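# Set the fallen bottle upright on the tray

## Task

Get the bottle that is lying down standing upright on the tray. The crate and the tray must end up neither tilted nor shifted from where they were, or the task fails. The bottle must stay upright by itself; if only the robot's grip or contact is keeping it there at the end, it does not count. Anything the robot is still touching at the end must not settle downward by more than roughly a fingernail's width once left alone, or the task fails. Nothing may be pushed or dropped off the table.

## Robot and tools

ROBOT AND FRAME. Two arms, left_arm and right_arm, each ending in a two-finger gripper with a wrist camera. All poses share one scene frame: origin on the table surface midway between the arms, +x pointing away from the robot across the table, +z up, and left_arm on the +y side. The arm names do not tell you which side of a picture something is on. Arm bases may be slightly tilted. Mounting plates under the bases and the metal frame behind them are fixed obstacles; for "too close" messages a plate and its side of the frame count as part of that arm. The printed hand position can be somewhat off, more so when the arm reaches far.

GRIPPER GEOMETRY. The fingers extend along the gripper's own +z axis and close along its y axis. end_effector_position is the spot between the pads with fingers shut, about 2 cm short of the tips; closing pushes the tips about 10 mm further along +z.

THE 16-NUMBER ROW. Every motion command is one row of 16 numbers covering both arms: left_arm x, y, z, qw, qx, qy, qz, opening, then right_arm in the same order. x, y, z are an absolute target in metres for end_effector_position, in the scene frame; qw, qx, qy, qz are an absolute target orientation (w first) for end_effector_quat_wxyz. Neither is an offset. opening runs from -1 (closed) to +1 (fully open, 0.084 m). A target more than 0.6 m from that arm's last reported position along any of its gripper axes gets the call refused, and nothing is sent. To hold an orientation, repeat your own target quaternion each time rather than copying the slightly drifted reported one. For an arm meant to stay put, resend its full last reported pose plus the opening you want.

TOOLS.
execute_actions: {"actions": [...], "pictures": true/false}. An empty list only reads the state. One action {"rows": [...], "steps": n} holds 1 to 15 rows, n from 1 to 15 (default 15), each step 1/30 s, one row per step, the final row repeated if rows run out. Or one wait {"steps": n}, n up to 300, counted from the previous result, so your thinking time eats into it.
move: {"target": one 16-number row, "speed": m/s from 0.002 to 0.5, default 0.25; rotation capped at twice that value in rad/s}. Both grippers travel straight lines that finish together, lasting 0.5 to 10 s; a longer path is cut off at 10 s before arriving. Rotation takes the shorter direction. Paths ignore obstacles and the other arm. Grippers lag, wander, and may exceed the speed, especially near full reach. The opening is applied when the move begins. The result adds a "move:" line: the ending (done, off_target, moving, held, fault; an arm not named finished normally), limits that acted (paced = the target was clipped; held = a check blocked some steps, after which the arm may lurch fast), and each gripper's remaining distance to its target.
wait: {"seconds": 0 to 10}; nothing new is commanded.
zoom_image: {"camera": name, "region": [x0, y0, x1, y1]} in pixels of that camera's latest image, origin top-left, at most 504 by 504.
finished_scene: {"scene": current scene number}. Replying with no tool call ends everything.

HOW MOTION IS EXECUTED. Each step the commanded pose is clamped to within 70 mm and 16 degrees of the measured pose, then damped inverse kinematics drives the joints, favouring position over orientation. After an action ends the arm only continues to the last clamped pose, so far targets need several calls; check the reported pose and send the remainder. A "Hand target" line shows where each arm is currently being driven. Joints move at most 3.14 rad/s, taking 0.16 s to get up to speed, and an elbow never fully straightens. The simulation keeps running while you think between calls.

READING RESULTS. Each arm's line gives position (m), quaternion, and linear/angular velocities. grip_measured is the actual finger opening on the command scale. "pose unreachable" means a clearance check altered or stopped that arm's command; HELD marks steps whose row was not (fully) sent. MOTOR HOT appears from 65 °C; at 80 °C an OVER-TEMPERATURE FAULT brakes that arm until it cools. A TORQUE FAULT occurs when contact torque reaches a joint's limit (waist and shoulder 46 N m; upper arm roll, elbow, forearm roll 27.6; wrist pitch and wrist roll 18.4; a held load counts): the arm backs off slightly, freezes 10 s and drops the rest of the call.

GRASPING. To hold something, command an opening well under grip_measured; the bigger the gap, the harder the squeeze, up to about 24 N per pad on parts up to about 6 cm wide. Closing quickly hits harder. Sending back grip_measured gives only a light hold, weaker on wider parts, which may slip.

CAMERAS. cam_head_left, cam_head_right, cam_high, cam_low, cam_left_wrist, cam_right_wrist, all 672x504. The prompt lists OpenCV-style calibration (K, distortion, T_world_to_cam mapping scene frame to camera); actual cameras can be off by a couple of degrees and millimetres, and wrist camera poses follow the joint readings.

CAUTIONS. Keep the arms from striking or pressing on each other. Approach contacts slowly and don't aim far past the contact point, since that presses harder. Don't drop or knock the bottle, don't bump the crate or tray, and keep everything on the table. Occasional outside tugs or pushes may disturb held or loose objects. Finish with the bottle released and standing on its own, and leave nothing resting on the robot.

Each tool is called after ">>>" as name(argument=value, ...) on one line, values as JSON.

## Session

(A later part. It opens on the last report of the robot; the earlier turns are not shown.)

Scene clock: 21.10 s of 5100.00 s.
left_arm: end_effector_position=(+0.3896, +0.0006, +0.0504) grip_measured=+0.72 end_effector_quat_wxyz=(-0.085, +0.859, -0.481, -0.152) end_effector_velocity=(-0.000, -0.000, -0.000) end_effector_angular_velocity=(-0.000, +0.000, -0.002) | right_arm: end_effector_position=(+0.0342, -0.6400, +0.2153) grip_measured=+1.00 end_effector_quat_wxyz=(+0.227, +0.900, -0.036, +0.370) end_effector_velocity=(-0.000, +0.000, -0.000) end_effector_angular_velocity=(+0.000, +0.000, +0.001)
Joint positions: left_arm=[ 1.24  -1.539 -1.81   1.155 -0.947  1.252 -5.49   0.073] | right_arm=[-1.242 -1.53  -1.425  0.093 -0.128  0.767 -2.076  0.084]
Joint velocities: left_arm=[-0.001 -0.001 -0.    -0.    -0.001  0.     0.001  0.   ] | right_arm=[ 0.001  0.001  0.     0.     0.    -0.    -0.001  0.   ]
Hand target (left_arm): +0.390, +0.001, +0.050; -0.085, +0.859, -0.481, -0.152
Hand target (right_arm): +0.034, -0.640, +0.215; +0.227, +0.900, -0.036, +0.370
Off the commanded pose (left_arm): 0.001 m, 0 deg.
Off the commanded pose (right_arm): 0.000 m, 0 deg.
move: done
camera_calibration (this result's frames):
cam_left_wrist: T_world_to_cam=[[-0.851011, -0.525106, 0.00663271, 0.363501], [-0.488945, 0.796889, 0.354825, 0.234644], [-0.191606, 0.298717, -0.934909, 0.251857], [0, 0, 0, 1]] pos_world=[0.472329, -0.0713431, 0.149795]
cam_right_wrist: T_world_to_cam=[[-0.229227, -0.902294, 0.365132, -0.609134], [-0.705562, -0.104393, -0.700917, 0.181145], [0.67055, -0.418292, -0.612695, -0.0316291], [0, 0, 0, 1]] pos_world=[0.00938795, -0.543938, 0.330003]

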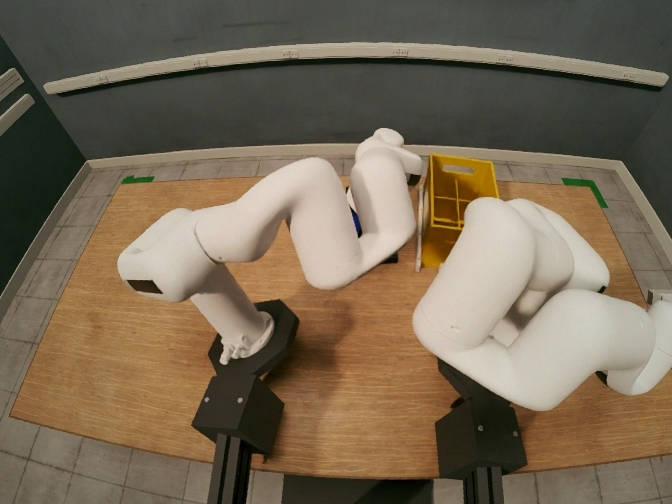

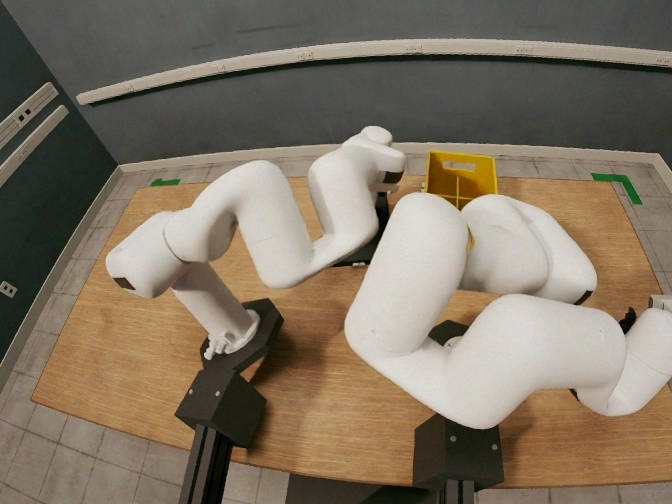

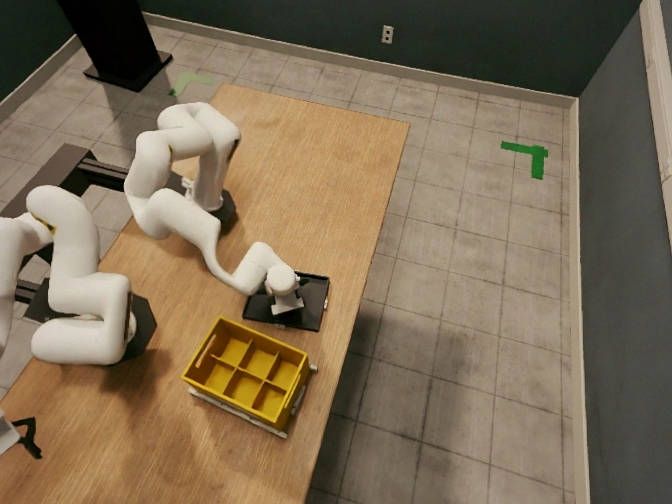

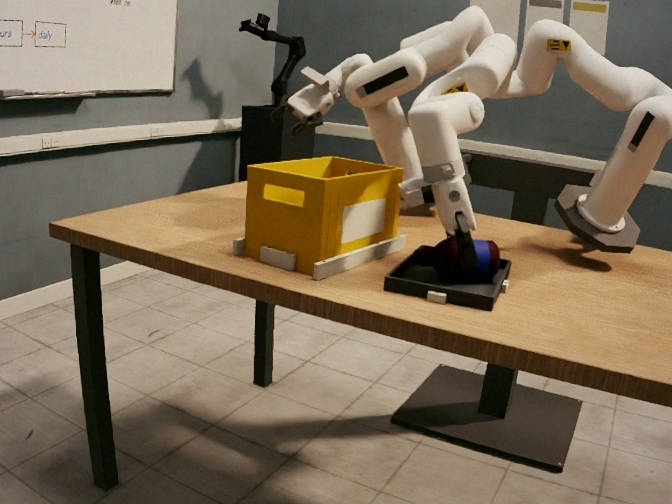

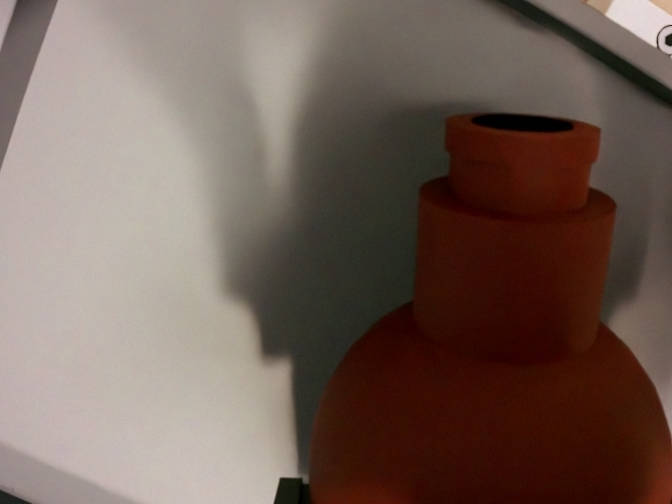

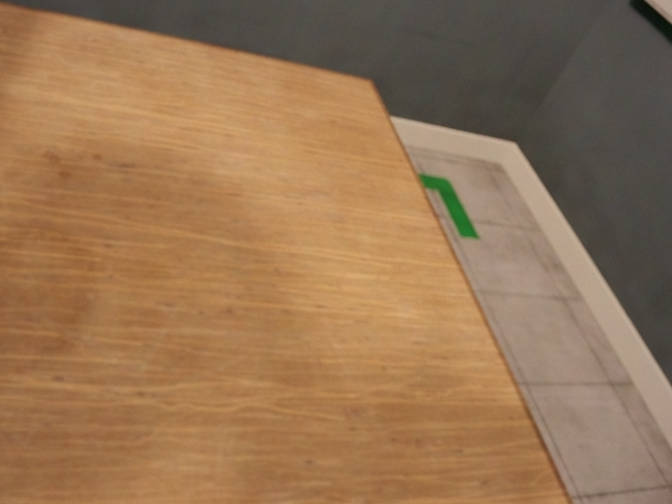

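>>> move(target=[0.395,0.0,0.15,-0.085,0.859,-0.481,-0.152,-0.6,0.0342,-0.64,0.2153,0.227,0.9,-0.036,0.37,1], speed=0.1)

>>> move(target=[0.398,0.0,0.13,0.280,0.715,-0.400,0.501,-0.6,0.0342,-0.64,0.2153,0.227,0.9,-0.036,0.37,1], speed=0.25)

Scene clock: 24.20 s of 5100.00 s.
left_arm: end_effector_position=(+0.3949, +0.0002, +0.1493) grip_measured=+0.72 end_effector_quat_wxyz=(-0.085, +0.859, -0.481, -0.153) end_effector_velocity=(+0.001, -0.000, +0.003) end_effector_angular_velocity=(-0.002, -0.003, -0.000) | right_arm: end_effector_position=(+0.0342, -0.6400, +0.2153) grip_measured=+1.00 end_effector_quat_wxyz=(+0.227, +0.900, -0.036, +0.370) end_effector_velocity=(-0.000, -0.000, +0.000) end_effector_angular_velocity=(+0.001, -0.001, -0.002)
Joint positions: left_arm=[ 1.149 -1.441 -1.64   1.177 -0.799  1.424 -5.513  0.073] | right_arm=[-1.242 -1.53  -1.425  0.093 -0.128  0.767 -2.076  0.084]
Joint velocities: left_arm=[-0.001  0.002  0.005  0.002  0.002  0.002  0.     0.   ] | right_arm=[ 0.     0.001 -0.     0.001  0.001 -0.     0.001  0.   ]
Hand target (left_arm): +0.395, +0.000, +0.150; -0.085, +0.859, -0.481, -0.152
Hand target (right_arm): +0.034, -0.640, +0.215; +0.227, +0.900, -0.036, +0.370
Off the commanded pose (left_arm): 0.001 m, 0 deg.
Off the commanded pose (right_arm): 0.000 m, 0 deg.
move: done
camera_calibration (this result's frames):
cam_left_wrist: T_world_to_cam=[[-0.850786, -0.525466, 0.00704622, 0.36694], [-0.488788, 0.796183, 0.35662, 0.202085], [-0.193002, 0.299963, -0.934223, 0.345914], [0, 0, 0, 1]] pos_world=[0.477726, -0.0718436, 0.248508]
cam_right_wrist: T_world_to_cam=[[-0.229226, -0.902294, 0.365132, -0.609134], [-0.705562, -0.104393, -0.700916, 0.181145], [0.67055, -0.418292, -0.612695, -0.031629], [0, 0, 0, 1]] pos_world=[0.00938797, -0.543938, 0.330003]

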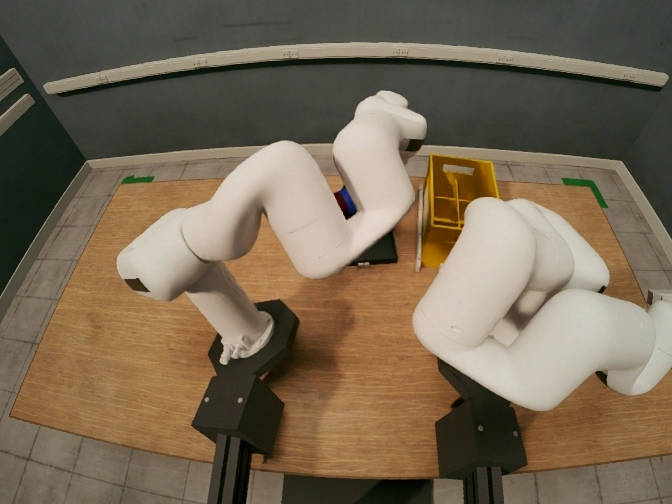

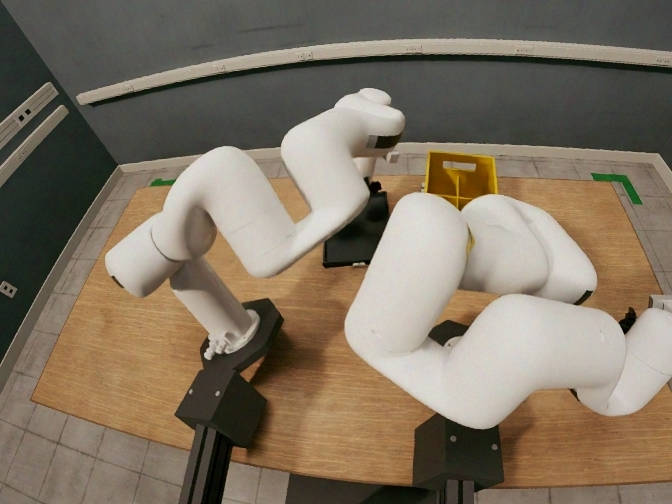

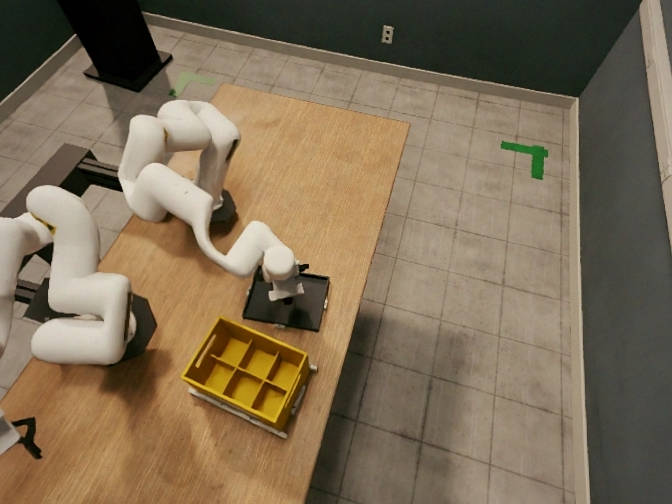

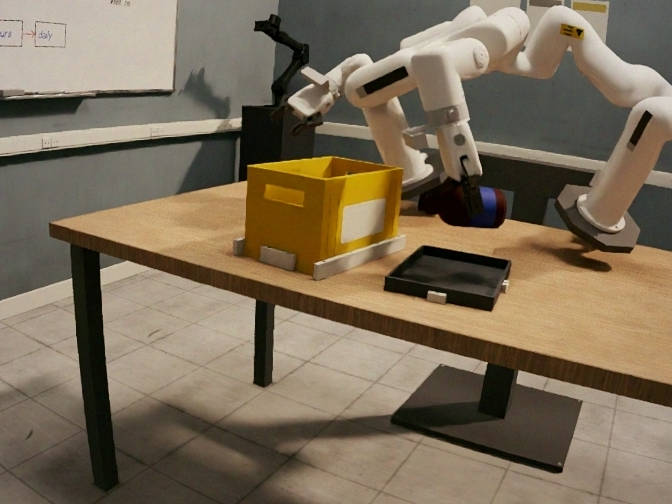

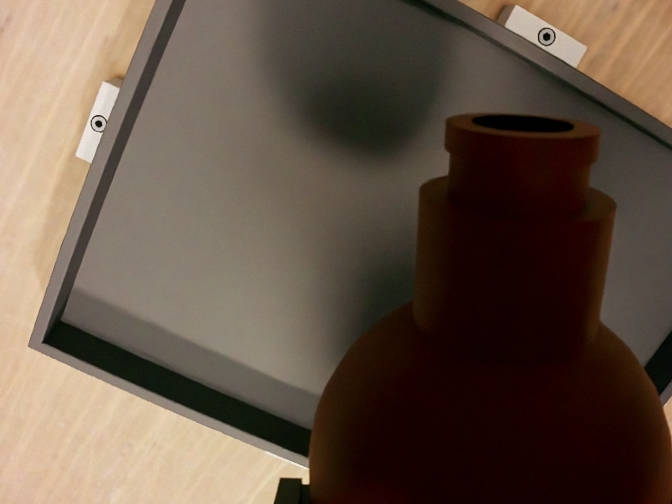

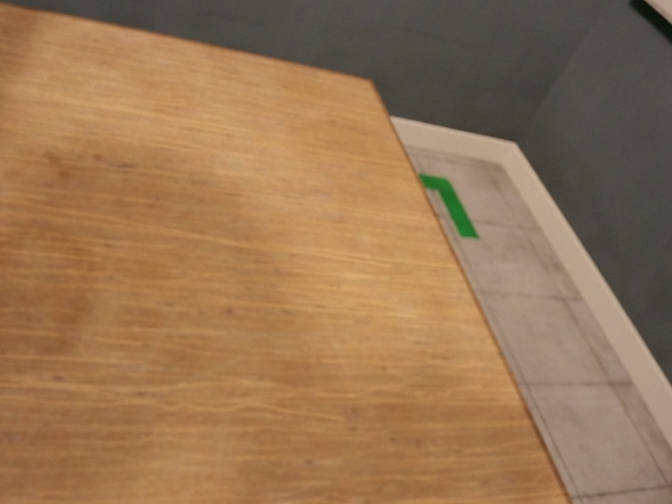

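Scene clock: 27.80 s of 5100.00 s.
left_arm: end_effector_position=(+0.3970, +0.0004, +0.1290) grip_measured=+0.72 end_effector_quat_wxyz=(+0.278, +0.717, -0.400, +0.499) end_effector_velocity=(-0.000, +0.001, -0.000) end_effector_angular_velocity=(-0.005, -0.002, +0.001) | right_arm: end_effector_position=(+0.0342, -0.6400, +0.2153) grip_measured=+1.00 end_effector_quat_wxyz=(+0.227, +0.900, -0.036, +0.370) end_effector_velocity=(+0.000, -0.000, +0.000) end_effector_angular_velocity=(-0.002, -0.001, +0.000)
Joint positions: left_arm=[ 0.917 -1.395 -1.978  0.277 -3.085  1.324 -3.996  0.073] | right_arm=[-1.242 -1.53  -1.425  0.093 -0.128  0.767 -2.076  0.084]
Joint velocities: left_arm=[ 0.005  0.001 -0.005 -0.002 -0.008  0.01   0.004  0.   ] | right_arm=[ 0.    -0.    -0.001  0.     0.001 -0.    -0.002  0.   ]
Hand target (left_arm): +0.397, +0.001, +0.129; +0.278, +0.717, -0.400, +0.499
Hand target (right_arm): +0.034, -0.640, +0.215; +0.227, +0.900, -0.036, +0.370
Off the commanded pose (left_arm): 0.002 m, 0 deg.
Off the commanded pose (right_arm): 0.000 m, 0 deg.
move: done
camera_calibration (this result's frames):
cam_left_wrist: T_world_to_cam=[[-0.854188, -0.519958, 0.00262732, 0.370859], [-0.189074, 0.305896, -0.933102, 0.257815], [0.48437, -0.797541, -0.359603, -0.0152987], [0, 0, 0, 1]] pos_world=[0.372939, 0.101765, 0.234092]
cam_right_wrist: T_world_to_cam=[[-0.229227, -0.902294, 0.365132, -0.609134], [-0.705562, -0.104393, -0.700916, 0.181145], [0.67055, -0.418292, -0.612695, -0.0316292], [0, 0, 0, 1]] pos_world=[0.00938792, -0.543938, 0.330003]

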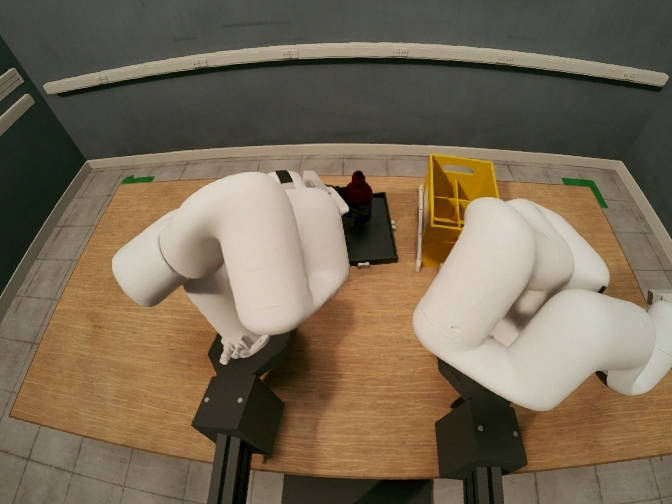

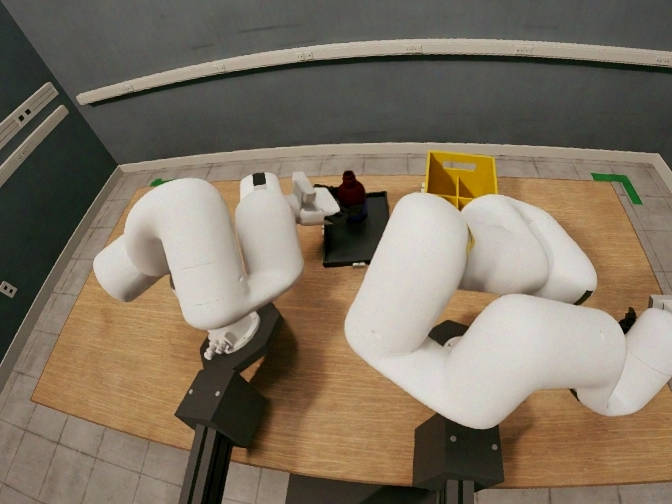

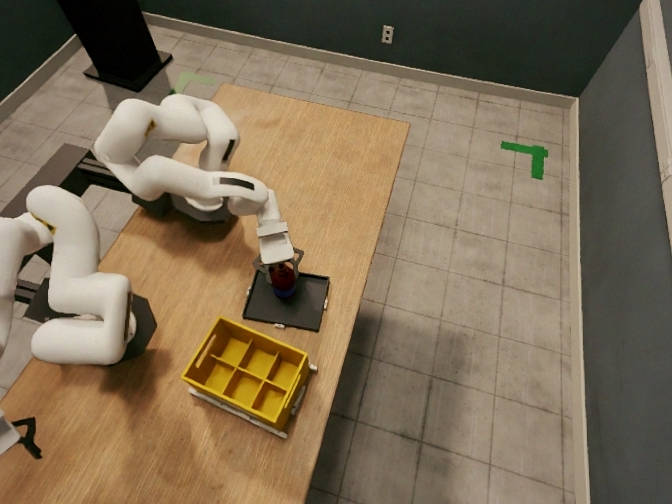

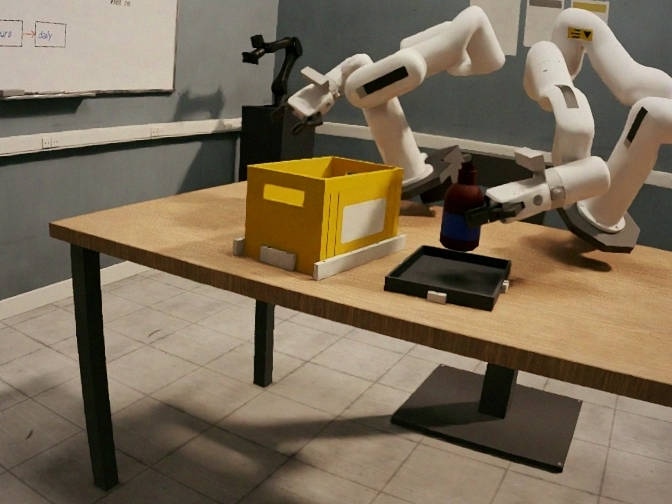

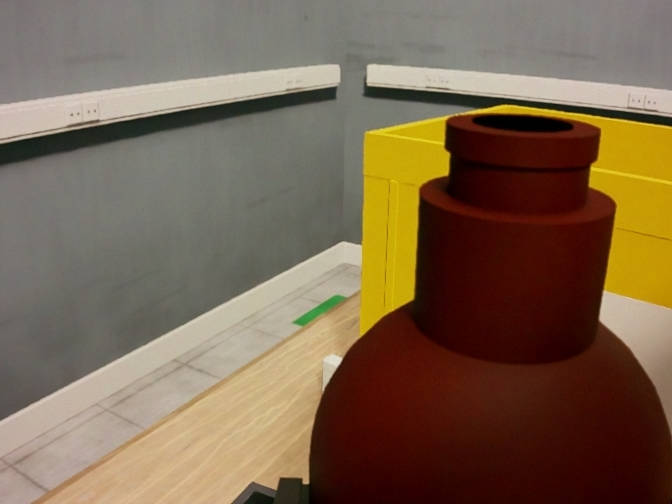

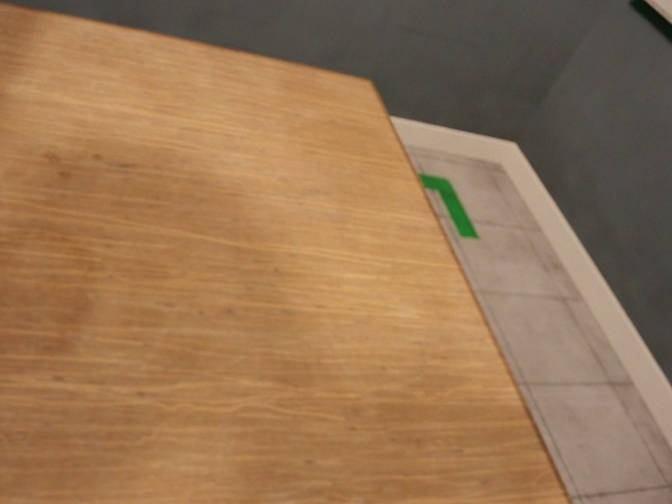

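Contact expected near 0.075.

>>> move(target=[0.398,0.0,0.078,0.280,0.715,-0.400,0.501,-0.6,0.0342,-0.64,0.2153,0.227,0.9,-0.036,0.37,1], speed=0.03)

>>> zoom_image(camera="cam_low", region=[370, 170, 550, 320])

Scene clock: 31.43 s of 5100.00 s.
left_arm: end_effector_position=(+0.3979, -0.0002, +0.0784) grip_measured=+0.72 end_effector_quat_wxyz=(+0.280, +0.715, -0.400, +0.501) end_effector_velocity=(+0.000, -0.001, -0.000) end_effector_angular_velocity=(-0.002, -0.001, -0.001) | right_arm: end_effector_position=(+0.0342, -0.6400, +0.2153) grip_measured=+1.00 end_effector_quat_wxyz=(+0.227, +0.900, -0.036, +0.370) end_effector_velocity=(+0.000, +0.000, -0.000) end_effector_angular_velocity=(+0.001, +0.000, -0.000)
Joint positions: left_arm=[ 1.109 -1.458 -2.131  0.358 -3.209  1.447 -3.924  0.073] | right_arm=[-1.242 -1.53  -1.425  0.093 -0.128  0.767 -2.076  0.084]
Joint velocities: left_arm=[ 0.003 -0.001 -0.002  0.002 -0.002  0.003  0.002  0.   ] | right_arm=[-0.     0.001  0.    -0.     0.     0.     0.001 -0.   ]
Hand target (left_arm): +0.398, -0.000, +0.078; +0.280, +0.715, -0.400, +0.501
Hand target (right_arm): +0.034, -0.640, +0.215; +0.227, +0.900, -0.036, +0.370
Off the commanded pose (left_arm): 0.000 m, 0 deg.
Off the commanded pose (right_arm): 0.000 m, 0 deg.
move: done
camera_calibration (this result's frames):
cam_left_wrist: T_world_to_cam=[[-0.855361, -0.518022, 0.00328018, 0.371927], [-0.185929, 0.301085, -0.935296, 0.209879], [0.483516, -0.800625, -0.353852, -0.0345587], [0, 0, 0, 1]] pos_world=[0.373864, 0.101806, 0.18285]
cam_right_wrist: T_world_to_cam=[[-0.229226, -0.902294, 0.365132, -0.609134], [-0.705563, -0.104393, -0.700916, 0.181145], [0.67055, -0.418292, -0.612695, -0.0316289], [0, 0, 0, 1]] pos_world=[0.00938795, -0.543938, 0.330003]

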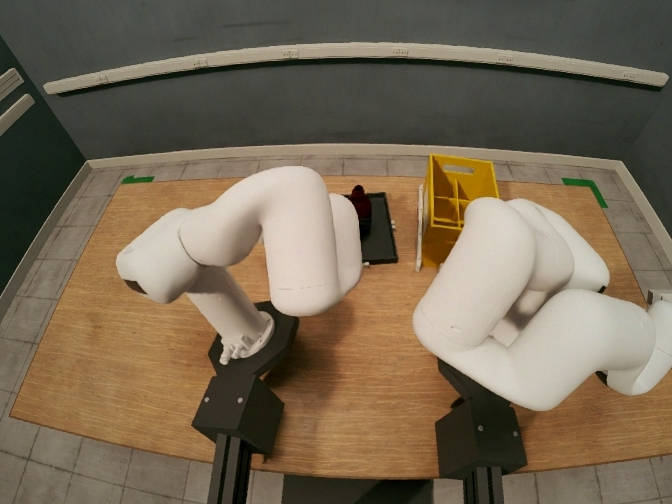

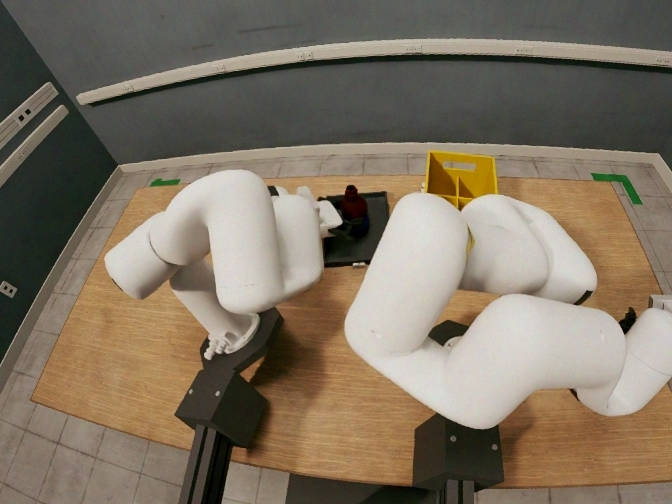

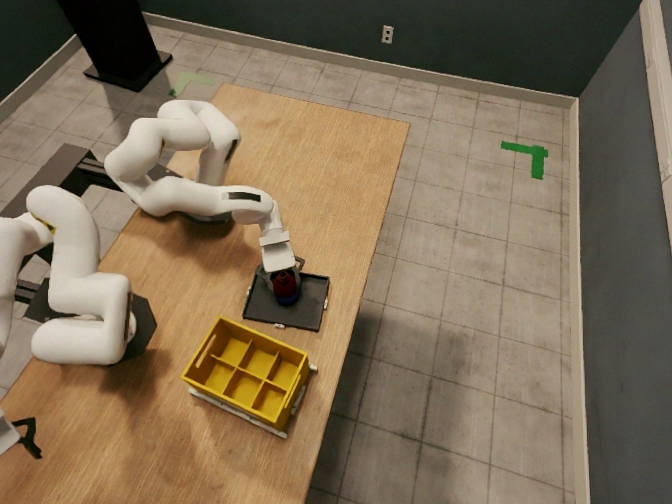

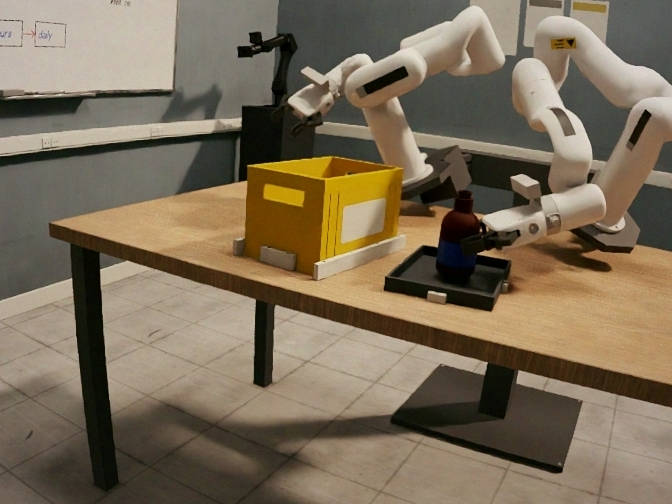

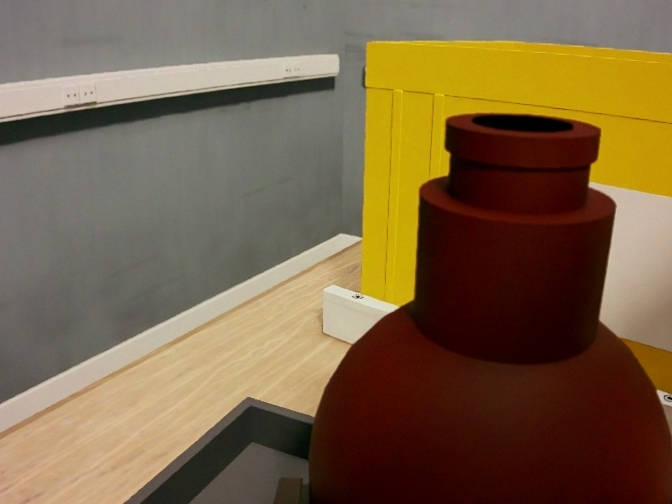

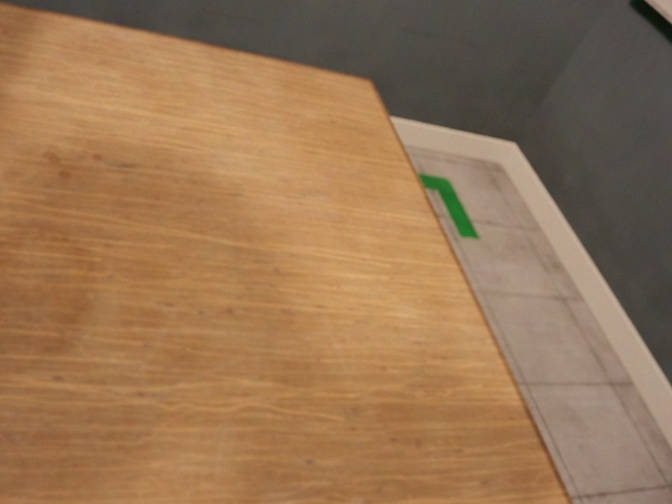

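Region (370, 170, 550, 320) of cam_low's 672x504 image, scaled by 2.800, with more detail than that image has.

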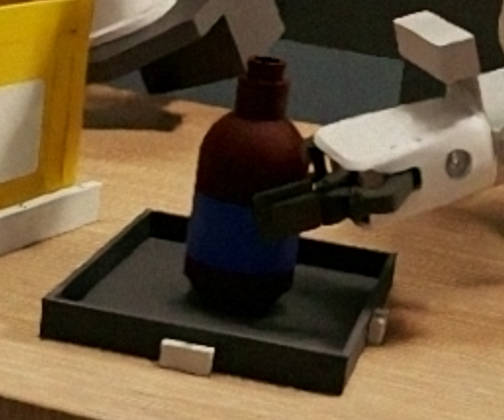

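>>> move(target=[0.398,0.0,0.07,0.280,0.715,-0.400,0.501,-0.6,0.0342,-0.64,0.2153,0.227,0.9,-0.036,0.37,1], speed=0.01)

Scene clock: 33.53 s of 5100.00 s.
left_arm: end_effector_position=(+0.3980, -0.0000, +0.0701) grip_measured=+0.72 end_effector_quat_wxyz=(+0.280, +0.715, -0.400, +0.501) end_effector_velocity=(+0.000, -0.000, -0.000) end_effector_angular_velocity=(-0.000, -0.002, -0.001) | right_arm: end_effector_position=(+0.0342, -0.6400, +0.2153) grip_measured=+1.00 end_effector_quat_wxyz=(+0.227, +0.900, -0.036, +0.370) end_effector_velocity=(-0.000, +0.000, -0.000) end_effector_angular_velocity=(+0.003, -0.000, -0.001)
Joint positions: left_arm=[ 1.137 -1.471 -2.152  0.372 -3.226  1.463 -3.915  0.073] | right_arm=[-1.242 -1.53  -1.425  0.093 -0.128  0.767 -2.076  0.084]
Joint velocities: left_arm=[ 0.002 -0.001 -0.001  0.001 -0.001  0.002  0.002 -0.   ] | right_arm=[-0.     0.002  0.     0.    -0.     0.001  0.002  0.   ]
Hand target (left_arm): +0.398, -0.000, +0.070; +0.280, +0.715, -0.400, +0.501
Hand target (right_arm): +0.034, -0.640, +0.215; +0.227, +0.900, -0.036, +0.370
Off the commanded pose (left_arm): 0.000 m, 0 deg.
Off the commanded pose (right_arm): 0.000 m, 0 deg.
move: done
camera_calibration (this result's frames):
cam_left_wrist: T_world_to_cam=[[-0.85537, -0.518009, 0.00289758, 0.372137], [-0.185796, 0.301568, -0.935167, 0.202017], [0.483551, -0.800452, -0.354196, -0.0373784], [0, 0, 0, 1]] pos_world=[0.373923, 0.101929, 0.174602]
cam_right_wrist: T_world_to_cam=[[-0.229226, -0.902294, 0.365132, -0.609134], [-0.705562, -0.104394, -0.700916, 0.181145], [0.67055, -0.418292, -0.612695, -0.0316291], [0, 0, 0, 1]] pos_world=[0.009388, -0.543938, 0.330003]

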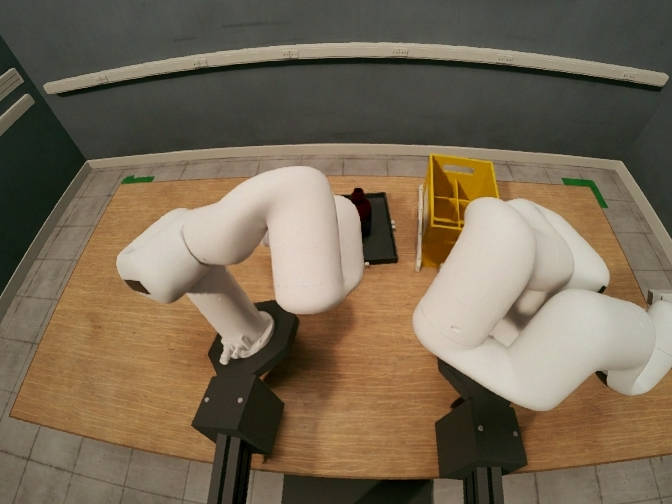

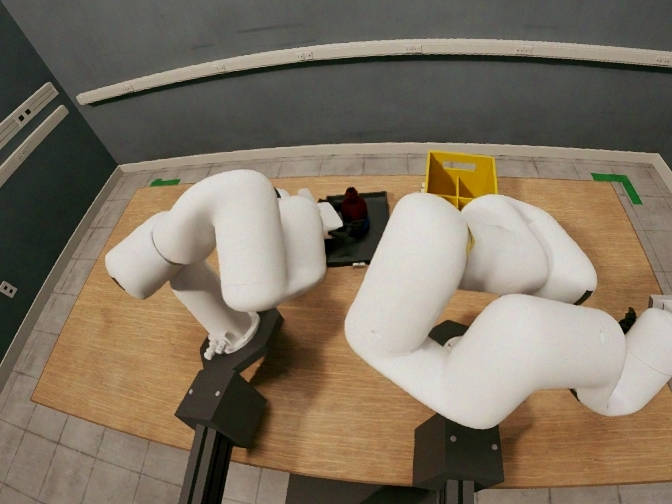

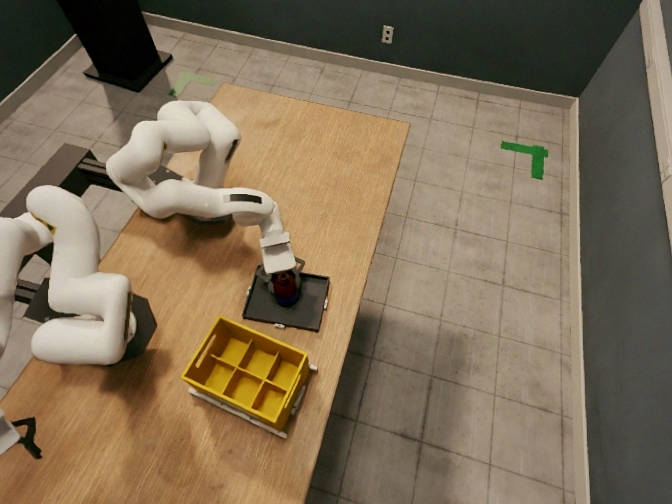

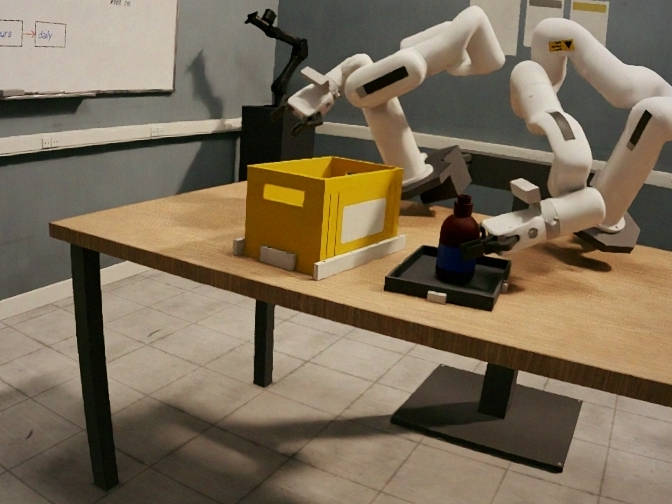

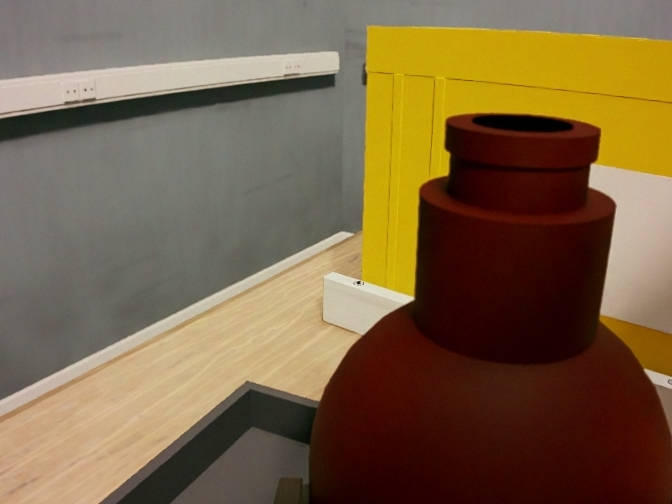

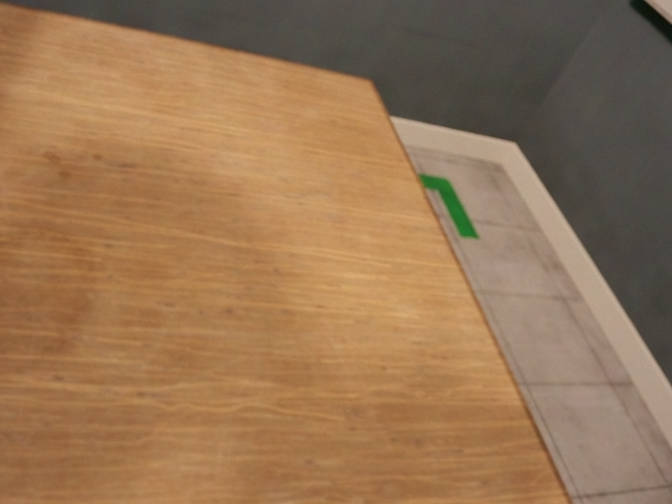

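>>> move(target=[0.398,0.0,0.065,0.280,0.715,-0.400,0.501,-0.6,0.0342,-0.64,0.2153,0.227,0.9,-0.036,0.37,1], speed=0.01)

Scene clock: 35.37 s of 5100.00 s.
left_arm: end_effector_position=(+0.3990, -0.0009, +0.0673) grip_measured=+0.72 end_effector_quat_wxyz=(+0.281, +0.713, -0.399, +0.503) end_effector_velocity=(-0.001, -0.000, -0.002) end_effector_angular_velocity=(+0.003, +0.002, -0.002) | right_arm: end_effector_position=(+0.0342, -0.6400, +0.2153) grip_measured=+1.00 end_effector_quat_wxyz=(+0.227, +0.900, -0.036, +0.370) end_effector_velocity=(-0.000, +0.000, -0.000) end_effector_angular_velocity=(+0.002, +0.002, +0.000)
Joint positions: left_arm=[ 1.152 -1.478 -2.161  0.382 -3.237  1.475 -3.909  0.074] | right_arm=[-1.242 -1.53  -1.425  0.093 -0.128  0.767 -2.076  0.084]
Joint velocities: left_arm=[ 0.001 -0.002 -0.003  0.002  0.    -0.001  0.001  0.   ] | right_arm=[-0.001  0.002  0.     0.    -0.001  0.001  0.    -0.   ]
Hand target (left_arm): +0.398, -0.000, +0.065; +0.280, +0.715, -0.400, +0.501
Hand target (right_arm): +0.034, -0.640, +0.215; +0.227, +0.900, -0.036, +0.370
Off the commanded pose (left_arm): 0.003 m, 0 deg.
Off the commanded pose (right_arm): 0.000 m, 0 deg.
move: done
camera_calibration (this result's frames):
cam_left_wrist: T_world_to_cam=[[-0.855342, -0.51806, 0.00197056, 0.372629], [-0.181891, 0.296745, -0.937475, 0.198495], [0.485083, -0.80222, -0.348048, -0.0405787], [0, 0, 0, 1]] pos_world=[0.374514, 0.101589, 0.171227]
cam_right_wrist: T_world_to_cam=[[-0.229226, -0.902294, 0.365132, -0.609134], [-0.705562, -0.104393, -0.700916, 0.181145], [0.67055, -0.418292, -0.612695, -0.0316291], [0, 0, 0, 1]] pos_world=[0.00938795, -0.543938, 0.330003]

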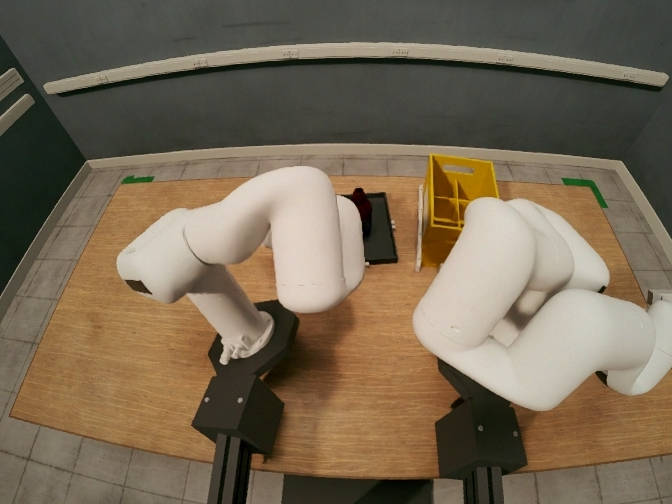

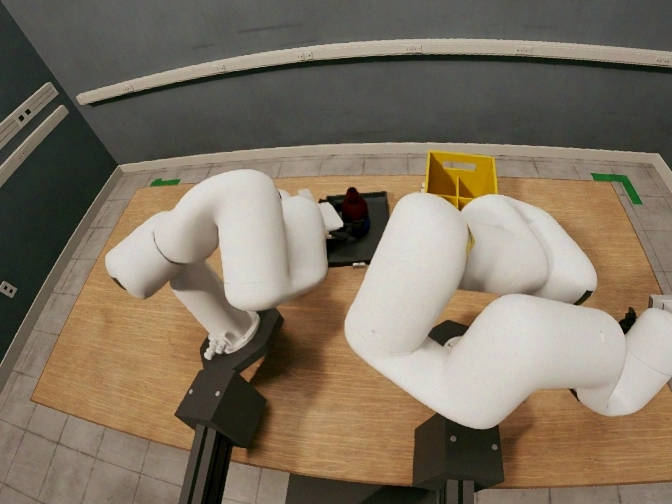

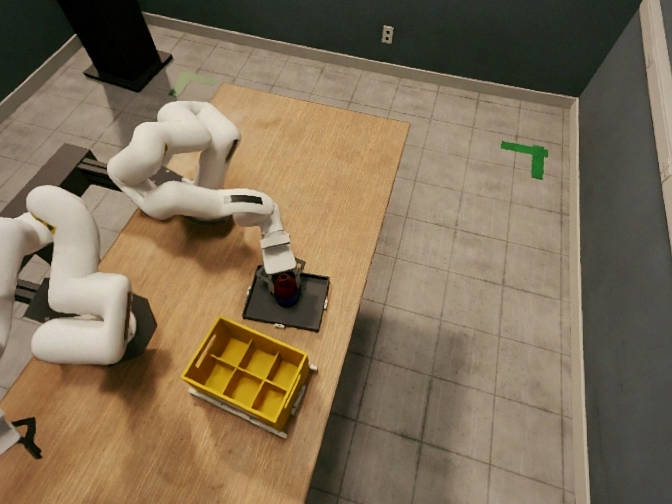

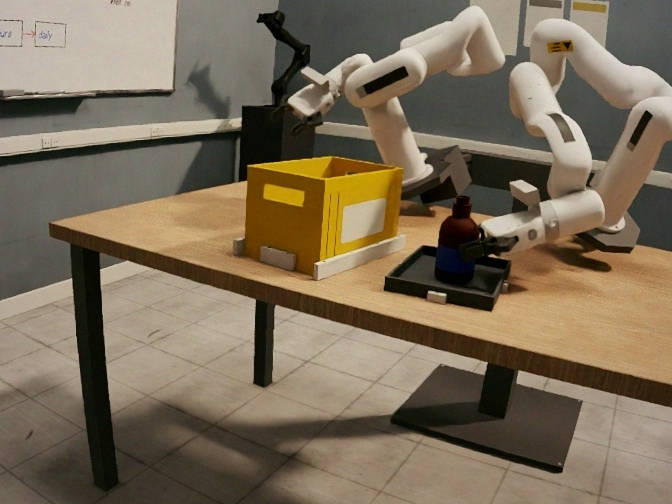

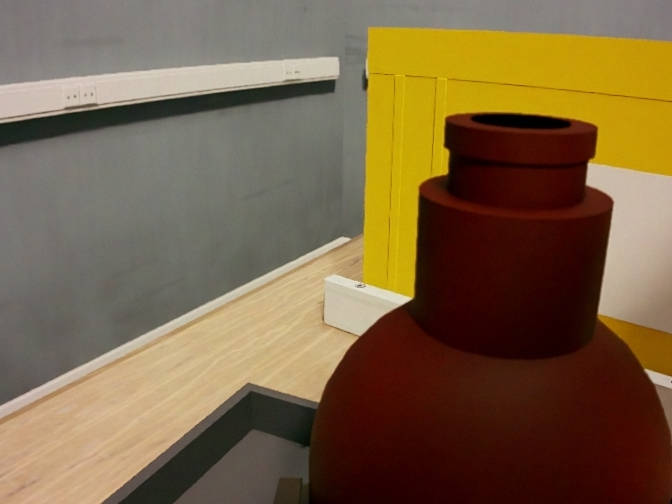

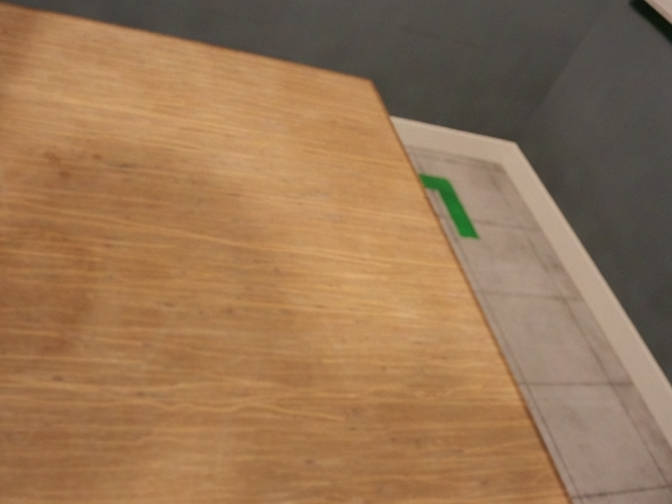

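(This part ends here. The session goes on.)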